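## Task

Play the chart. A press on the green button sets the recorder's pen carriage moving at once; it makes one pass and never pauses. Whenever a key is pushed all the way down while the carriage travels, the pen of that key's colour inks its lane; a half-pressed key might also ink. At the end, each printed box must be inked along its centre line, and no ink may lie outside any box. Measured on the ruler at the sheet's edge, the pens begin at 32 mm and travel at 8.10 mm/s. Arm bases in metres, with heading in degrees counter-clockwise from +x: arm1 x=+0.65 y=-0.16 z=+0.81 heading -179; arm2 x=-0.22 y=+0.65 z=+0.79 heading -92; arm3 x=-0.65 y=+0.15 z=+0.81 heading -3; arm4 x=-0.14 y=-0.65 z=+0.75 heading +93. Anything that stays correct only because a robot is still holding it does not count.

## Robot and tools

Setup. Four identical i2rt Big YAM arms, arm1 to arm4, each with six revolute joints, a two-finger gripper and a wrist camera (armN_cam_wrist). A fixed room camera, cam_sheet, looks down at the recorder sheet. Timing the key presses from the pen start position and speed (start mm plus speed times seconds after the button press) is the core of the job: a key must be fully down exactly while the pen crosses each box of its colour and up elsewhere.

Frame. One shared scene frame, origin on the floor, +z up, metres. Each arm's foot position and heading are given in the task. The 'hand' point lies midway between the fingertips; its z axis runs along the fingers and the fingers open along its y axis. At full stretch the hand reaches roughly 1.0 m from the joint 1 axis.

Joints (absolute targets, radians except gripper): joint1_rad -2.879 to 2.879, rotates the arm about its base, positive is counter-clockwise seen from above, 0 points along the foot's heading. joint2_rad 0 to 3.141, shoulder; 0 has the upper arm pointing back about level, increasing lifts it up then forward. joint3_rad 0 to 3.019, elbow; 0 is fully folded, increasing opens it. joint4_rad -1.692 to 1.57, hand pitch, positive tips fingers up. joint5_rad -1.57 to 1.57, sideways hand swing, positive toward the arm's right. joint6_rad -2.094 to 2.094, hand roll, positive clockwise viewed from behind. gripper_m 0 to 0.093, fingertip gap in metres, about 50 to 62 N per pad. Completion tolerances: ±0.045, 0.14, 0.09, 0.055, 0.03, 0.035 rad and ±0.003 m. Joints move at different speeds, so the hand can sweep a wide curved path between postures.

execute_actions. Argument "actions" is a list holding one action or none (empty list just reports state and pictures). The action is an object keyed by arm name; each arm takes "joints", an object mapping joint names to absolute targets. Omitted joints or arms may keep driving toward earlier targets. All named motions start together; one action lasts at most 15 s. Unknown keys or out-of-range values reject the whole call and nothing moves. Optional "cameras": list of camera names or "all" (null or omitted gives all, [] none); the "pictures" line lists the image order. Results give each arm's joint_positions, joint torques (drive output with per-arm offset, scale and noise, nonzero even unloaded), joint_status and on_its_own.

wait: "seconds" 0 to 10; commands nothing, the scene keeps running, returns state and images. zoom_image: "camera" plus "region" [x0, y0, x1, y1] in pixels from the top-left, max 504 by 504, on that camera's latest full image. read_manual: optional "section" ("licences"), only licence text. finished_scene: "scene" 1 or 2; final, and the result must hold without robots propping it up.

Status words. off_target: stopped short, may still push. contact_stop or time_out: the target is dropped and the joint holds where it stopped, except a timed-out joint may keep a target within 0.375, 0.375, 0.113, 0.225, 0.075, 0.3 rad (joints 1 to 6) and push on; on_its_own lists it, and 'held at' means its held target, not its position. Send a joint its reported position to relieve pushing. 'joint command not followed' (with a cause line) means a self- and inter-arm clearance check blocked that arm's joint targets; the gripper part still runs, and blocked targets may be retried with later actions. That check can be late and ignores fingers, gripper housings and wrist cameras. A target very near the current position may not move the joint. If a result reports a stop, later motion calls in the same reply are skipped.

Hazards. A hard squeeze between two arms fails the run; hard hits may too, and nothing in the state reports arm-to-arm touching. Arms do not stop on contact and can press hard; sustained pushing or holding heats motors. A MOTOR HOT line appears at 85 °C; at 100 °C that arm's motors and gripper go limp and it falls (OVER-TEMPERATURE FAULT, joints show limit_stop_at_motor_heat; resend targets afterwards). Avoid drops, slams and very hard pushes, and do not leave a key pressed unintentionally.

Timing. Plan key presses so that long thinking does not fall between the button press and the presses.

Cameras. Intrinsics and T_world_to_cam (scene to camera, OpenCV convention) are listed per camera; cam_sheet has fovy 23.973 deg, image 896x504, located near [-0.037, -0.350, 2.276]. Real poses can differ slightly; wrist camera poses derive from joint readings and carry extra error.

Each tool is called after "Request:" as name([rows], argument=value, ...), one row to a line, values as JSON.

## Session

Request:
execute_actions(actions=[])

Scene clock: 0.00 s.
Joint torques (N m, as the arm reports them, + toward a larger angle): no reading
Motor temperatures (°C, as the motors report them): arm1=[26 25 28 25 26 26] | arm2=[27 28 27 28 28 26] | arm3=[24 28 28 24 27 25] | arm4=[28 28 30 27 28 28]
arm1.joint_positions: joint1_rad=-0.316 joint2_rad=+0.346 joint3_rad=+1.552 joint4_rad=-1.613 joint5_rad=-0.206 joint6_rad=+0.023 gripper_m=+0.095
arm1.joint_status: not commanded
arm1.hand: x=+0.5983 y=-0.1833 z=+1.3920 quat_wxyz=(-0.010, -0.829, +0.074, +0.555) (m; scene frame)
arm2.joint_positions: joint1_rad=+0.270 joint2_rad=+0.443 joint3_rad=+1.622 joint4_rad=-1.598 joint5_rad=-0.137 joint6_rad=-0.350 gripper_m=+0.094
arm2.joint_status: not commanded
arm2.hand: x=-0.1807 y=+0.5827 z=+1.4009 quat_wxyz=(-0.404, -0.364, -0.754, +0.369) (m; scene frame)
arm3.joint_positions: joint1_rad=-0.502 joint2_rad=+0.270 joint3_rad=+1.596 joint4_rad=-1.388 joint5_rad=-0.042 joint6_rad=-0.624 gripper_m=+0.095
arm3.joint_status: not commanded
arm3.hand: x=-0.6309 y=+0.1483 z=+1.4583 quat_wxyz=(-0.576, +0.045, -0.730, +0.365) (m; scene frame)
arm4.joint_positions: joint1_rad=+0.805 joint2_rad=+0.625 joint3_rad=+1.444 joint4_rad=-1.534 joint5_rad=-0.016 joint6_rad=+0.492 gripper_m=+0.095
arm4.joint_status: not commanded
arm4.hand: x=-0.2872 y=-0.5205 z=+1.2782 quat_wxyz=(-0.038, +0.748, -0.516, -0.415) (m; scene frame)
pictures: arm1_cam_wrist, arm2_cam_wrist, arm3_cam_wrist, arm4_cam_wrist, cam_sheet
camera_calibration (this result's frames):
arm1_cam_wrist: T_world_to_cam=[[0.113518, 0.989028, -0.0945333, 0.241979], [0.837576, -0.146442, -0.526327, 0.212217], [-0.534396, -0.0194313, -0.845011, 1.61461], [0, 0, 0, 1]] pos_world=[0.657623, -0.176873, 1.49893]
arm2_cam_wrist: T_world_to_cam=[[-0.854703, -0.451685, 0.255861, -0.249215], [-0.517643, 0.704436, -0.485609, 0.185373], [0.0391047, -0.547496, -0.835894, 1.61879], [0, 0, 0, 1]] pos_world=[-0.18035, 0.643131, 1.50692]
arm3_cam_wrist: T_world_to_cam=[[-0.364609, -0.733956, 0.573035, -0.961264], [-0.776964, -0.0993793, -0.621652, 0.433044], [0.513213, -0.671887, -0.534022, 1.32489], [0, 0, 0, 1]] pos_world=[-0.693978, 0.227688, 1.52756]
arm4_cam_wrist: T_world_to_cam=[[0.803221, 0.472608, -0.362598, 0.939862], [0.454661, -0.879685, -0.139417, -0.146135], [-0.384862, -0.0528761, -0.921458, 1.16119], [0, 0, 0, 1]] pos_world=[-0.241578, -0.511339, 1.39041]
Images, in order (width x height): arm1_cam_wrist 896x504, arm2_cam_wrist 896x504, arm3_cam_wrist 896x504, arm4_cam_wrist 896x504, cam_sheet 896x504.

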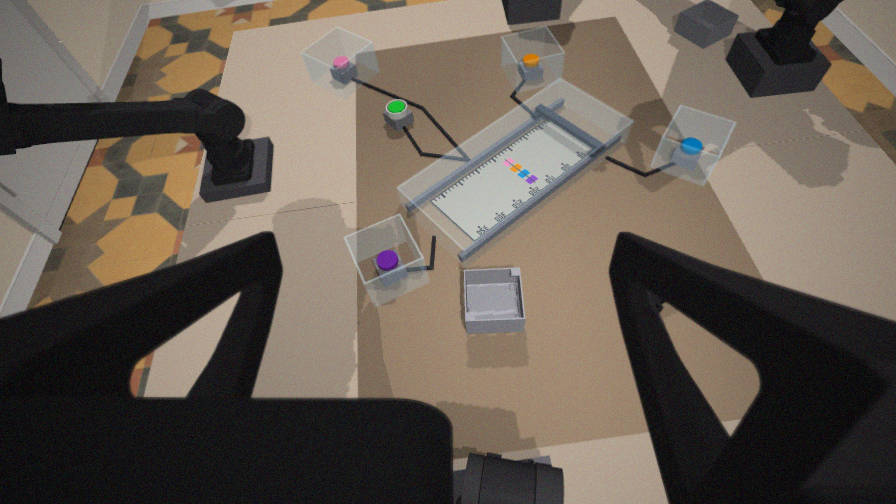

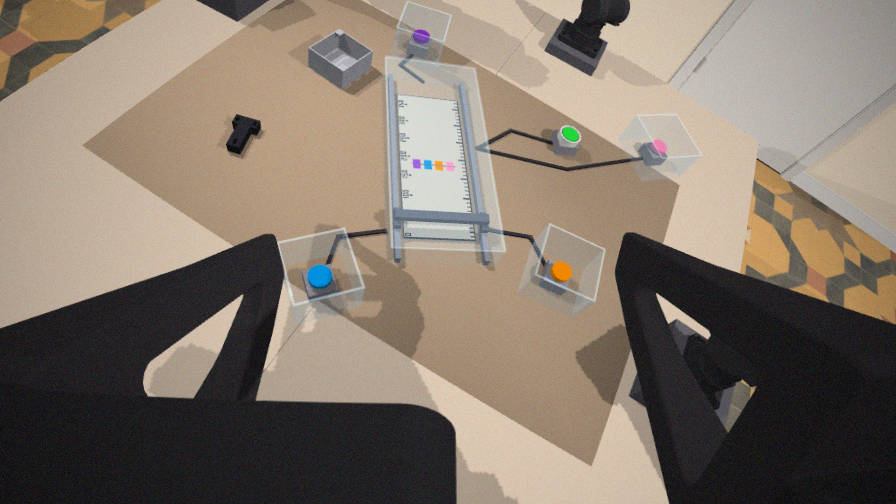

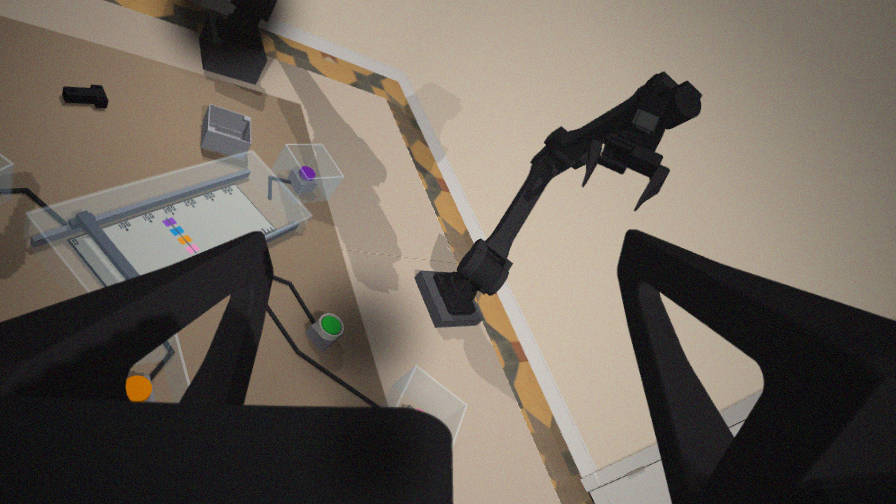

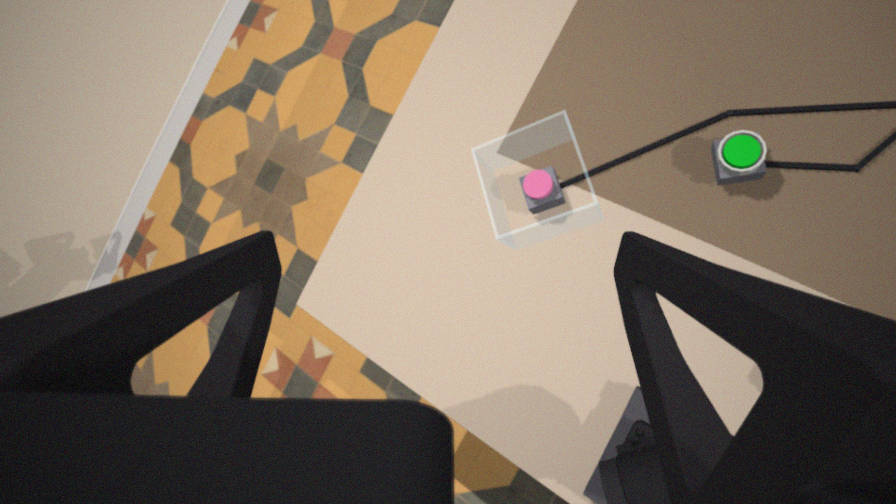

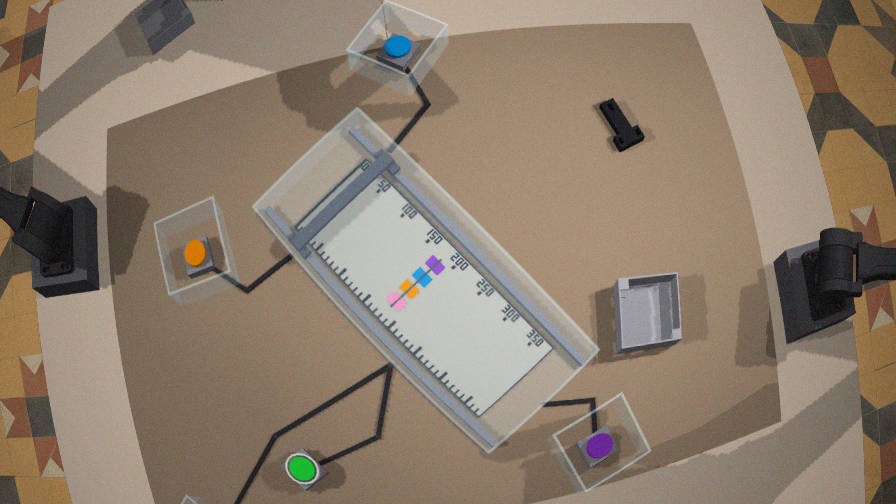

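Request:
zoom_image(camera="cam_sheet", region=[340, 210, 480, 340])

Region (340, 210, 480, 340) of cam_sheet's 896x504 image, scaled by 3.600, with more detail than that image has; it fills the top 468 rows of this view, and the rest is white.

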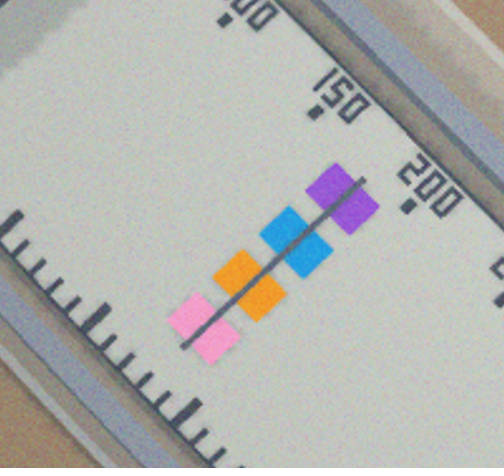

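Request:
execute_actions([
  {"arm1":{"joints":{"joint1_rad":0.314,"joint2_rad":1.714,"joint3_rad":1.228,"joint4_rad":-1.085,"joint5_rad":0,"joint6_rad":0,"gripper_m":0}},"arm2":{"joints":{"joint1_rad":0.712,"joint2_rad":1.484,"joint3_rad":1.004,"joint4_rad":-1.091,"joint5_rad":0,"joint6_rad":0,"gripper_m":0}},"arm3":{"joints":{"joint1_rad":-0.154,"joint2_rad":1.318,"joint3_rad":0.778,"joint4_rad":-1.031,"joint5_rad":0,"joint6_rad":0,"gripper_m":0}},"arm4":{"joints":{"joint1_rad":0.833,"joint2_rad":1.412,"joint3_rad":1.042,"joint4_rad":-1.2,"joint5_rad":0,"joint6_rad":0,"gripper_m":0}}},
])

Scene clock: 21.00 s.
Joint torques (N m, as the arm reports them, + toward a larger angle): arm1=[ -0.66 -12.37   8.08   1.04   0.06  -0.07] | arm2=[  0.26 -10.69   8.41   1.5   -0.04   0.11] | arm3=[ 1.29 -5.89  9.02  0.5   0.04  0.12] | arm4=[ 1.6  -8.6   8.91  0.86  0.25 -0.16]
Motor temperatures (°C, as the motors report them): arm1=[26 25 30 26 26 26] | arm2=[27 29 28 28 28 26] | arm3=[24 29 29 24 27 25] | arm4=[28 28 33 27 28 28]
arm1.joint_positions: joint1_rad=+0.319 joint2_rad=+1.715 joint3_rad=+1.231 joint4_rad=-1.095 joint5_rad=-0.001 joint6_rad=+0.007 gripper_m=+0.001
arm1.joint_status: all done
arm1.hand: x=+0.2003 y=-0.3230 z=+0.8810 quat_wxyz=(+0.002, -0.986, -0.167, -0.002) (m; scene frame)
arm2.joint_positions: joint1_rad=+0.712 joint2_rad=+1.478 joint3_rad=+0.979 joint4_rad=-1.108 joint5_rad=-0.001 joint6_rad=-0.011 gripper_m=+0.000
arm2.joint_status: all done
arm2.hand: x=+0.0169 y=+0.3541 z=+0.8796 quat_wxyz=(+0.015, -0.429, -0.903, -0.007) (m; scene frame)
arm3.joint_positions: joint1_rad=-0.160 joint2_rad=+1.302 joint3_rad=+0.776 joint4_rad=-1.031 joint5_rad=-0.001 joint6_rad=-0.014 gripper_m=+0.001
arm3.joint_status: all done
arm3.hand: x=-0.3375 y=+0.0837 z=+0.8787 quat_wxyz=(-0.002, -0.095, -0.996, +0.001) (m; scene frame)
arm4.joint_positions: joint1_rad=+0.825 joint2_rad=+1.401 joint3_rad=+1.020 joint4_rad=-1.206 joint5_rad=-0.004 joint6_rad=+0.009 gripper_m=+0.001
arm4.joint_status: all done
arm4.hand: x=-0.4238 y=-0.4101 z=+0.8811 quat_wxyz=(+0.006, +0.938, -0.347, +0.005) (m; scene frame)
pictures: arm1_cam_wrist, arm2_cam_wrist, arm3_cam_wrist, arm4_cam_wrist, cam_sheet
camera_calibration (this result's frames):
arm1_cam_wrist: T_world_to_cam=[[-0.332396, 0.943106, 0.00799467, 0.361183], [0.767843, 0.265683, 0.582949, -0.573978], [0.547659, 0.199909, -0.812469, 0.792898], [0, 0, 0, 1]] pos_world=[0.126543, -0.346645, 0.975918]
arm2_cam_wrist: T_world_to_cam=[[-0.781019, -0.624434, 0.009583, 0.226345], [-0.491775, 0.624407, 0.606856, -0.73753], [-0.384925, 0.469253, -0.794754, 0.661128], [0, 0, 0, 1]] pos_world=[0.068566, 0.29162, 0.970839]
arm3_cam_wrist: T_world_to_cam=[[-0.203229, -0.979108, 0.006794, 0.00302557], [-0.79354, 0.168768, 0.584647, -0.793812], [-0.573579, 0.113426, -0.81126, 0.632455], [0, 0, 0, 1]] pos_world=[-0.266544, 0.0651959, 0.977165]
arm4_cam_wrist: T_world_to_cam=[[0.642556, 0.766203, -0.00745669, 0.592855], [0.609675, -0.505345, 0.610674, -0.483933], [0.464132, -0.396938, -0.791847, 0.85308], [0, 0, 0, 1]] pos_world=[-0.481842, -0.36018, 0.975455]
Images, in order (width x height): arm1_cam_wrist 896x504, arm2_cam_wrist 896x504, arm3_cam_wrist 896x504, arm4_cam_wrist 896x504, cam_sheet 896x504.

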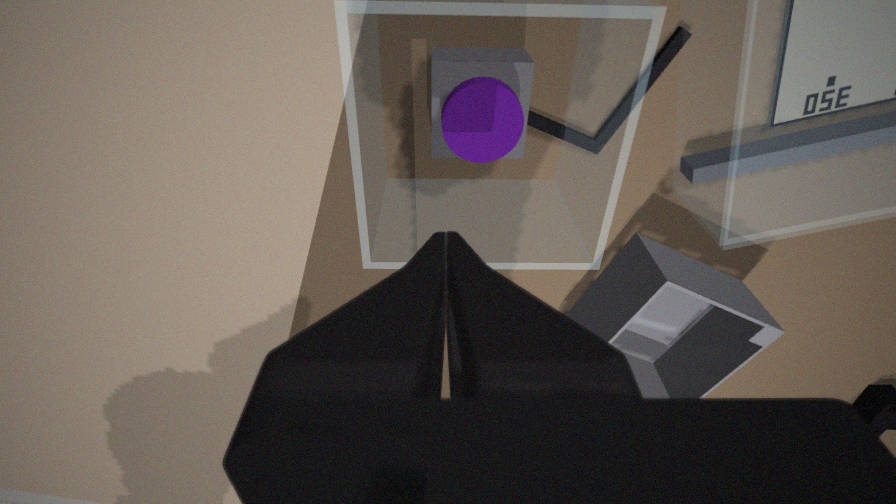

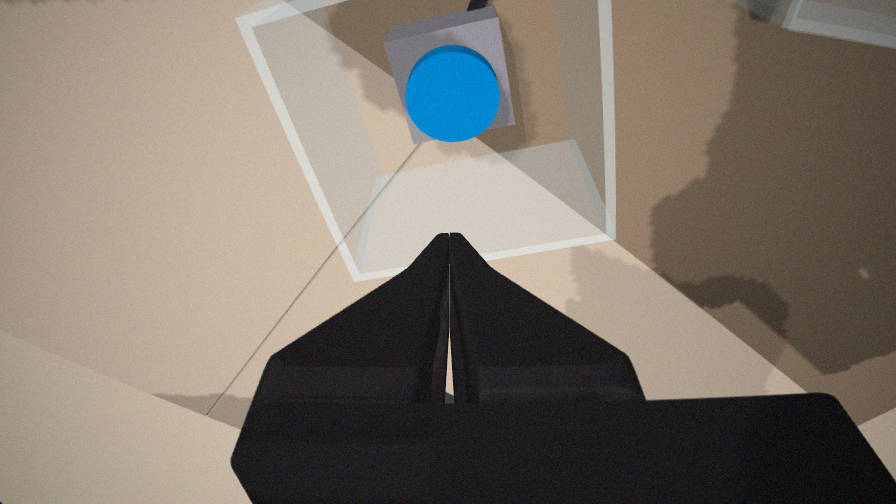

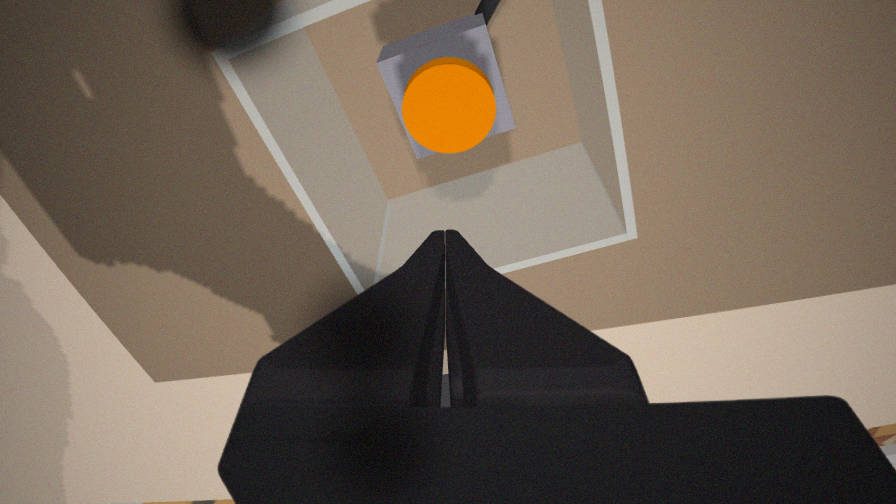

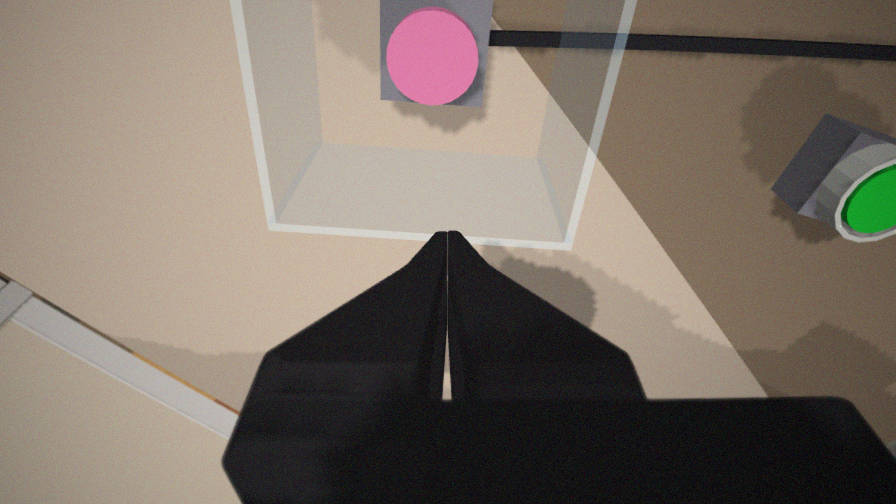

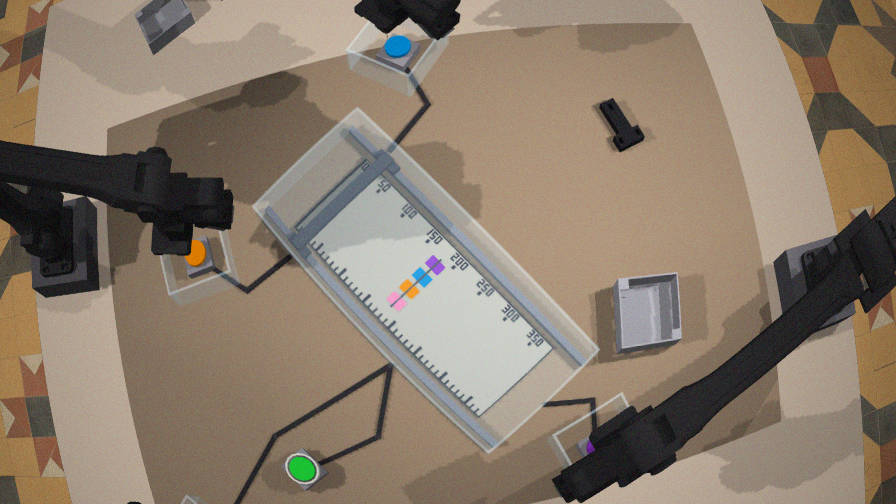

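Request:
execute_actions([
  {"arm1":{"joints":{"joint1_rad":0.275,"joint2_rad":1.848,"joint3_rad":1.157,"joint4_rad":-0.88}},"arm2":{"joints":{"joint2_rad":1.63,"joint3_rad":0.961,"joint4_rad":-0.902}},"arm3":{"joints":{"joint2_rad":1.484,"joint3_rad":0.714,"joint4_rad":-0.80}},"arm4":{"joints":{"joint1_rad":0.85,"joint2_rad":1.576,"joint3_rad":0.974,"joint4_rad":-0.969}}},
], cameras=[])

Request:
execute_actions([
  {"arm1":{"joints":{"joint2_rad":1.96}},"arm2":{"joints":{"joint2_rad":1.75}},"arm3":{"joints":{"joint2_rad":1.62}},"arm4":{"joints":{"joint2_rad":1.70}}},
], cameras=["arm1_cam_wrist","arm2_cam_wrist","arm3_cam_wrist","arm4_cam_wrist"])

Request:
execute_actions([
  {"arm1":{"joints":{"joint2_rad":1.84}},"arm2":{"joints":{"joint2_rad":1.62}},"arm3":{"joints":{"joint2_rad":1.484}},"arm4":{"joints":{"joint2_rad":1.44,"joint3_rad":1.1,"joint4_rad":-1.2}}},
], cameras=[])

Request:
execute_actions([
  {"arm4":{"joints":{"joint1_rad":0.19}}},
], cameras=["arm4_cam_wrist"])

Scene clock: 36.40 s.
Joint torques (N m, as the arm reports them, + toward a larger angle): arm1=[ -0.52 -14.31   7.3    1.02   0.07  -0.07] | arm2=[  0.27 -14.13   6.27   1.52  -0.05   0.11] | arm3=[ 1.28 -7.41  7.28  1.02  0.08  0.09] | arm4=[  1.37 -11.71   6.82   0.92   0.23  -0.17]
Motor temperatures (°C, as the motors report them): arm1=[26 26 31 26 26 26] | arm2=[27 29 30 28 28 26] | arm3=[24 29 31 24 27 25] | arm4=[28 28 34 27 28 28]
arm1.joint_positions: joint1_rad=+0.274 joint2_rad=+1.860 joint3_rad=+1.156 joint4_rad=-0.891 joint5_rad=-0.001 joint6_rad=+0.007 gripper_m=+0.001
arm1.joint_status: all done
arm1.hand: x=+0.1929 y=-0.3025 z=+0.7900 quat_wxyz=(+0.003, -0.989, -0.145, -0.011) (m; scene frame)
arm2.joint_positions: joint1_rad=+0.712 joint2_rad=+1.644 joint3_rad=+0.955 joint4_rad=-0.920 joint5_rad=-0.001 joint6_rad=-0.011 gripper_m=+0.000
arm2.joint_status: all done
arm2.hand: x=+0.0306 y=+0.3368 z=+0.8090 quat_wxyz=(+0.015, -0.429, -0.903, -0.008) (m; scene frame)
arm3.joint_positions: joint1_rad=-0.160 joint2_rad=+1.481 joint3_rad=+0.715 joint4_rad=-0.813 joint5_rad=-0.001 joint6_rad=-0.014 gripper_m=+0.001
arm3.joint_status: all done
arm3.hand: x=-0.3303 y=+0.0820 z=+0.8059 quat_wxyz=(+0.009, -0.095, -0.995, +0.000) (m; scene frame)
arm4.joint_positions: joint1_rad=+0.844 joint2_rad=+1.586 joint3_rad=+0.967 joint4_rad=-0.977 joint5_rad=-0.003 joint6_rad=+0.009 gripper_m=+0.001
arm4.joint_status: all done
arm4.hand: x=-0.4482 y=-0.3999 z=+0.7945 quat_wxyz=(+0.007, +0.941, -0.339, +0.009) (m; scene frame)
pictures: none
No camera images: the call's "cameras" was empty. Leave "cameras" out to get every camera's image.

Scene clock: 37.20 s.
Joint torques (N m, as the arm reports them, + toward a larger angle): arm1=[ -0.36 -10.5    6.53   0.79   0.05  -0.07] | arm2=[  0.27 -10.93   5.17   1.22  -0.04   0.11] | arm3=[ 0.66 -6.52  5.99  0.88  0.04  0.13] | arm4=[ 1.46 -8.98  5.81  0.73  0.23 -0.17]
Motor temperatures (°C, as the motors report them): arm1=[26 26 31 26 26 26] | arm2=[27 29 30 28 28 26] | arm3=[24 29 31 24 27 25] | arm4=[28 28 34 27 28 28]
arm1.joint_positions: joint1_rad=+0.274 joint2_rad=+1.917 joint3_rad=+1.162 joint4_rad=-0.887 joint5_rad=-0.001 joint6_rad=+0.007 gripper_m=+0.001
arm1.joint_status: all done
arm1.hand: x=+0.1981 y=-0.3007 z=+0.7654 quat_wxyz=(+0.007, -0.989, -0.145, -0.034) (m; scene frame)
arm2.joint_positions: joint1_rad=+0.712 joint2_rad=+1.723 joint3_rad=+0.962 joint4_rad=-0.916 joint5_rad=-0.001 joint6_rad=-0.011 gripper_m=+0.000
arm2.joint_status: all done
arm2.hand: x=+0.0270 y=+0.3413 z=+0.7808 quat_wxyz=(+0.046, -0.428, -0.902, -0.023) (m; scene frame)
arm3.joint_positions: joint1_rad=-0.160 joint2_rad=+1.591 joint3_rad=+0.719 joint4_rad=-0.812 joint5_rad=-0.001 joint6_rad=-0.014 gripper_m=+0.001
arm3.joint_status: all done
arm3.hand: x=-0.3434 y=+0.0847 z=+0.7741 quat_wxyz=(+0.061, -0.094, -0.994, -0.006) (m; scene frame)
arm4.joint_positions: joint1_rad=+0.844 joint2_rad=+1.662 joint3_rad=+0.976 joint4_rad=-0.975 joint5_rad=-0.003 joint6_rad=+0.009 gripper_m=+0.001
arm4.joint_status: all done
arm4.hand: x=-0.4459 y=-0.4019 z=+0.7684 quat_wxyz=(+0.018, +0.940, -0.338, +0.040) (m; scene frame)
pictures: arm1_cam_wrist, arm2_cam_wrist, arm3_cam_wrist, arm4_cam_wrist
camera_calibration (this result's frames):
arm1_cam_wrist: T_world_to_cam=[[-0.290237, 0.956916, 0.00854565, 0.335714], [0.741653, 0.219286, 0.633928, -0.558562], [0.604742, 0.190327, -0.773345, 0.651564], [0, 0, 0, 1]] pos_world=[0.117668, -0.322776, 0.855103]
arm2_cam_wrist: T_world_to_cam=[[-0.780864, -0.624629, 0.00950128, 0.227333], [-0.463596, 0.589612, 0.66139, -0.696091], [-0.418725, 0.512051, -0.749982, 0.543873], [0, 0, 0, 1]] pos_world=[0.082545, 0.273933, 0.866123]
arm3_cam_wrist: T_world_to_cam=[[-0.202711, -0.979214, 0.00689641, 0.0035581], [-0.715055, 0.152831, 0.682158, -0.784672], [-0.669033, 0.13335, -0.731172, 0.447622], [0, 0, 0, 1]] pos_world=[-0.260888, 0.063716, 0.862535]
arm4_cam_wrist: T_world_to_cam=[[0.628002, 0.778178, -0.00719814, 0.598053], [0.582069, -0.463559, 0.668064, -0.437112], [0.516536, -0.423735, -0.744069, 0.753212], [0, 0, 0, 1]] pos_world=[-0.51021, -0.348856, 0.856766]
Images, in order (width x height): arm1_cam_wrist 896x504, arm2_cam_wrist 896x504, arm3_cam_wrist 896x504, arm4_cam_wrist 896x504.

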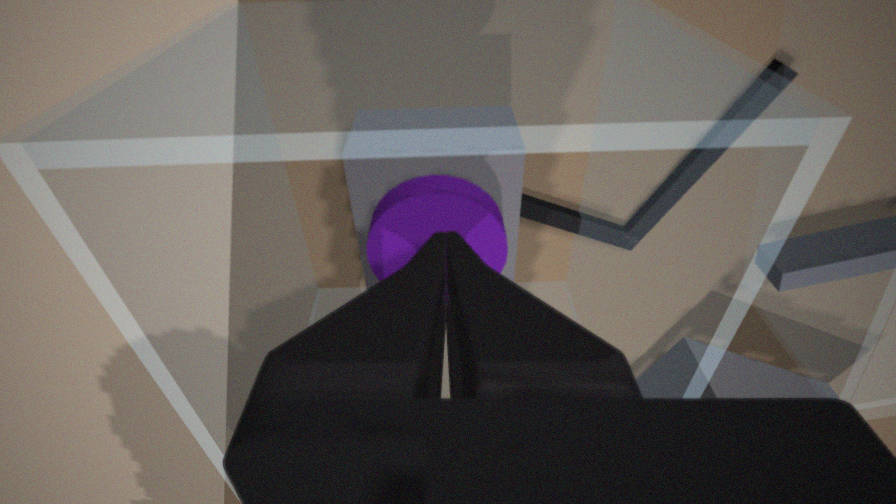

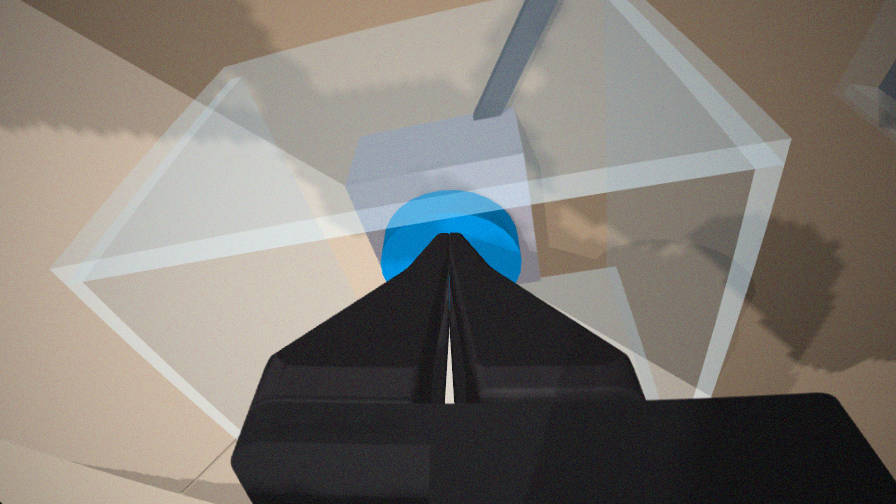

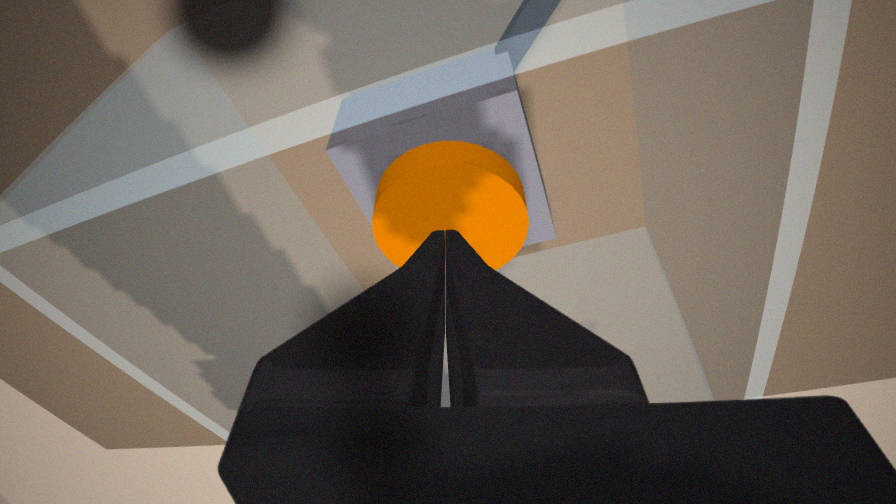

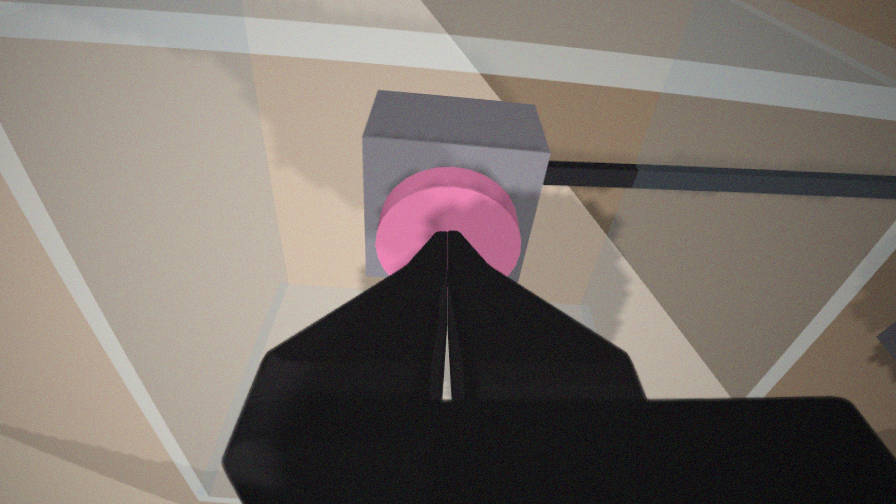

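Scene clock: 38.40 s.
Joint torques (N m, as the arm reports them, + toward a larger angle): arm1=[ -0.25 -14.28   6.98   0.87   0.06  -0.07] | arm2=[  0.27 -12.53   6.17   1.43  -0.04   0.1 ] | arm3=[ 1.42 -7.53  7.16  0.94  0.09  0.13] | arm4=[ 1.39 -8.66  9.21  0.44  0.25 -0.18]
Motor temperatures (°C, as the motors report them): arm1=[26 26 31 26 26 26] | arm2=[27 29 30 28 28 26] | arm3=[24 29 31 24 27 25] | arm4=[28 29 34 27 28 28]
arm1.joint_positions: joint1_rad=+0.274 joint2_rad=+1.849 joint3_rad=+1.162 joint4_rad=-0.887 joint5_rad=-0.001 joint6_rad=+0.007 gripper_m=+0.001
arm1.joint_status: all done
arm1.hand: x=+0.1878 y=-0.3040 z=+0.7968 quat_wxyz=(+0.002, -0.989, -0.145, +0.000) (m; scene frame)
arm2.joint_positions: joint1_rad=+0.712 joint2_rad=+1.621 joint3_rad=+0.959 joint4_rad=-0.916 joint5_rad=-0.001 joint6_rad=-0.011 gripper_m=+0.000
arm2.joint_status: all done
arm2.hand: x=+0.0339 y=+0.3327 z=+0.8189 quat_wxyz=(+0.002, -0.429, -0.903, -0.001) (m; scene frame)
arm3.joint_positions: joint1_rad=-0.160 joint2_rad=+1.483 joint3_rad=+0.717 joint4_rad=-0.812 joint5_rad=-0.001 joint6_rad=-0.014 gripper_m=+0.001
arm3.joint_status: all done
arm3.hand: x=-0.3289 y=+0.0817 z=+0.8061 quat_wxyz=(+0.008, -0.095, -0.995, +0.000) (m; scene frame)
arm4.joint_positions: joint1_rad=+0.844 joint2_rad=+1.423 joint3_rad=+1.076 joint4_rad=-1.194 joint5_rad=-0.003 joint6_rad=+0.009 gripper_m=+0.001
arm4.joint_status: all done
arm4.hand: x=-0.4471 y=-0.4003 z=+0.8932 quat_wxyz=(-0.002, +0.941, -0.338, -0.017) (m; scene frame)
pictures: none
No camera images: the call's "cameras" was empty. Leave "cameras" out to get every camera's image.

Scene clock: 39.63 s.
Joint torques (N m, as the arm reports them, + toward a larger angle): arm1=[ -0.28 -14.49   7.06   0.91   0.06  -0.07] | arm2=[  0.25 -12.65   6.11   1.43  -0.04   0.1 ] | arm3=[ 0.45 -8.42  7.05  0.97  0.05  0.08] | arm4=[ 1.82 -8.63  9.18  0.4   0.14 -0.15]
Motor temperatures (°C, as the motors report them): arm1=[26 26 31 26 26 26] | arm2=[27 29 30 28 28 26] | arm3=[24 29 31 24 27 25] | arm4=[28 29 35 27 28 28]
arm1.joint_positions: joint1_rad=+0.274 joint2_rad=+1.849 joint3_rad=+1.162 joint4_rad=-0.887 joint5_rad=-0.001 joint6_rad=+0.007 gripper_m=+0.001
arm1.joint_status: not commanded
arm1.hand: x=+0.1878 y=-0.3040 z=+0.7968 quat_wxyz=(+0.002, -0.989, -0.145, +0.000) (m; scene frame)
arm2.joint_positions: joint1_rad=+0.712 joint2_rad=+1.621 joint3_rad=+0.959 joint4_rad=-0.916 joint5_rad=-0.001 joint6_rad=-0.011 gripper_m=+0.000
arm2.joint_status: not commanded
arm2.hand: x=+0.0339 y=+0.3327 z=+0.8189 quat_wxyz=(+0.002, -0.429, -0.903, -0.001) (m; scene frame)
arm3.joint_positions: joint1_rad=-0.160 joint2_rad=+1.483 joint3_rad=+0.717 joint4_rad=-0.812 joint5_rad=-0.001 joint6_rad=-0.014 gripper_m=+0.001
arm3.joint_status: not commanded
arm3.hand: x=-0.3289 y=+0.0817 z=+0.8061 quat_wxyz=(+0.008, -0.095, -0.995, +0.000) (m; scene frame)
arm4.joint_positions: joint1_rad=+0.187 joint2_rad=+1.423 joint3_rad=+1.076 joint4_rad=-1.194 joint5_rad=-0.001 joint6_rad=+0.008 gripper_m=+0.001
arm4.joint_status: all done
arm4.hand: x=-0.2285 y=-0.2629 z=+0.8920 quat_wxyz=(-0.007, +0.782, -0.623, -0.014) (m; scene frame)
pictures: arm4_cam_wrist
camera_calibration (this result's frames):
arm4_cam_wrist: T_world_to_cam=[[0.972102, 0.23449, -0.00571356, 0.288608], [0.194837, -0.793675, 0.576297, -0.675249], [0.130601, -0.561333, -0.81722, 0.732644], [0, 0, 0, 1]] pos_world=[-0.244677, -0.192347, 0.989525]
Images, in order (width x height): arm4_cam_wrist 896x504.

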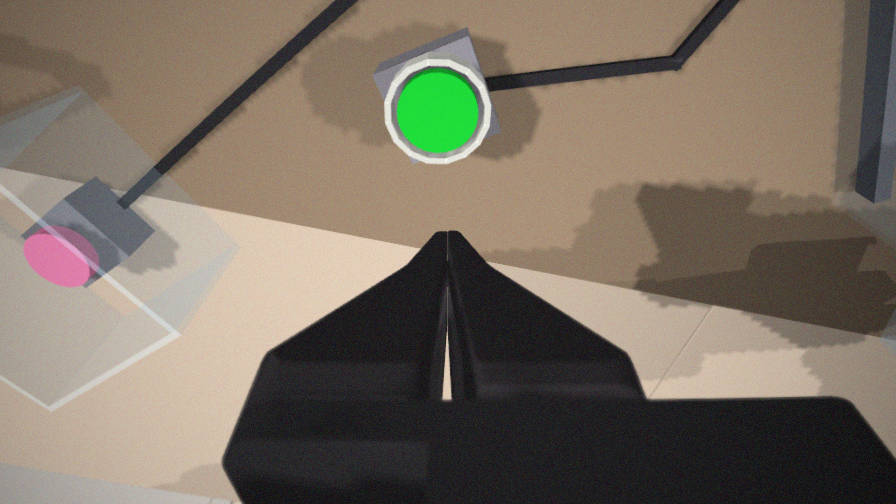

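Request:
execute_actions([
  {"arm2":{"joints":{"joint2_rad":1.635}},"arm4":{"joints":{"joint1_rad":0.21,"joint2_rad":1.56,"joint3_rad":0.974,"joint4_rad":-0.98}}},
], cameras=["arm4_cam_wrist"])

Scene clock: 45.53 s.
Joint torques (N m, as the arm reports them, + toward a larger angle): arm1=[ -0.32 -14.37   7.01   0.91   0.05  -0.07] | arm2=[  0.25 -11.46   6.12   1.43  -0.05   0.11] | arm3=[ 1.49 -7.82  7.08  1.08  0.03  0.06] | arm4=[  1.47 -11.96   7.34   0.87   0.14  -0.15]
Motor temperatures (°C, as the motors report them): arm1=[26 26 31 26 26 26] | arm2=[27 29 30 28 28 26] | arm3=[24 29 31 24 27 25] | arm4=[28 29 35 27 28 28]
arm1.joint_positions: joint1_rad=+0.274 joint2_rad=+1.849 joint3_rad=+1.162 joint4_rad=-0.887 joint5_rad=-0.001 joint6_rad=+0.007 gripper_m=+0.001
arm1.joint_status: not commanded
arm1.hand: x=+0.1878 y=-0.3040 z=+0.7968 quat_wxyz=(+0.002, -0.989, -0.145, +0.000) (m; scene frame)
arm2.joint_positions: joint1_rad=+0.712 joint2_rad=+1.622 joint3_rad=+0.959 joint4_rad=-0.916 joint5_rad=-0.001 joint6_rad=-0.011 gripper_m=+0.000
arm2.joint_status: all done
arm2.hand: x=+0.0338 y=+0.3328 z=+0.8184 quat_wxyz=(+0.002, -0.429, -0.903, -0.001) (m; scene frame)
arm3.joint_positions: joint1_rad=-0.160 joint2_rad=+1.483 joint3_rad=+0.717 joint4_rad=-0.812 joint5_rad=-0.001 joint6_rad=-0.014 gripper_m=+0.001
arm3.joint_status: not commanded
arm3.hand: x=-0.3289 y=+0.0817 z=+0.8061 quat_wxyz=(+0.008, -0.095, -0.995, +0.000) (m; scene frame)
arm4.joint_positions: joint1_rad=+0.204 joint2_rad=+1.570 joint3_rad=+0.961 joint4_rad=-0.988 joint5_rad=-0.001 joint6_rad=+0.008 gripper_m=+0.001
arm4.joint_status: all done
arm4.hand: x=-0.2346 y=-0.2681 z=+0.7974 quat_wxyz=(+0.011, +0.787, -0.617, +0.009) (m; scene frame)
pictures: arm4_cam_wrist
camera_calibration (this result's frames):
arm4_cam_wrist: T_world_to_cam=[[0.968037, 0.250736, -0.00594599, 0.298805], [0.199966, -0.757281, 0.621723, -0.648885], [0.151386, -0.60304, -0.783214, 0.619858], [0, 0, 0, 1]] pos_world=[-0.253337, -0.19251, 0.890685]
Images, in order (width x height): arm4_cam_wrist 896x504.

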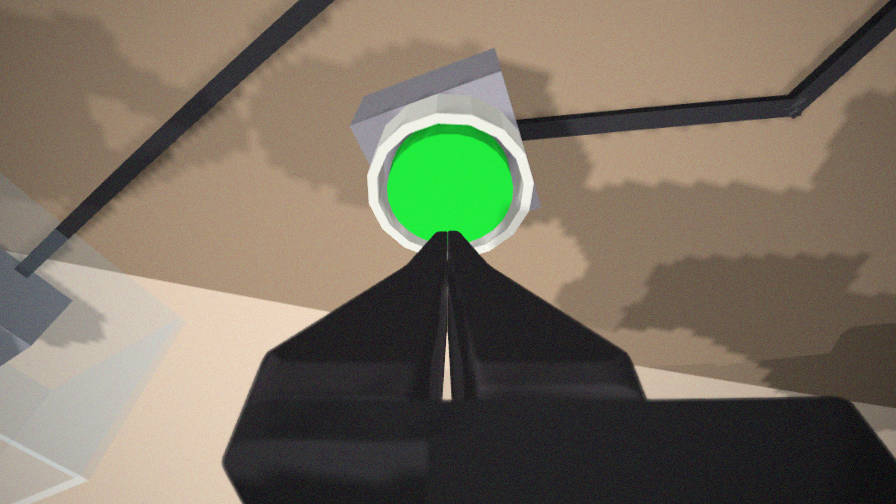

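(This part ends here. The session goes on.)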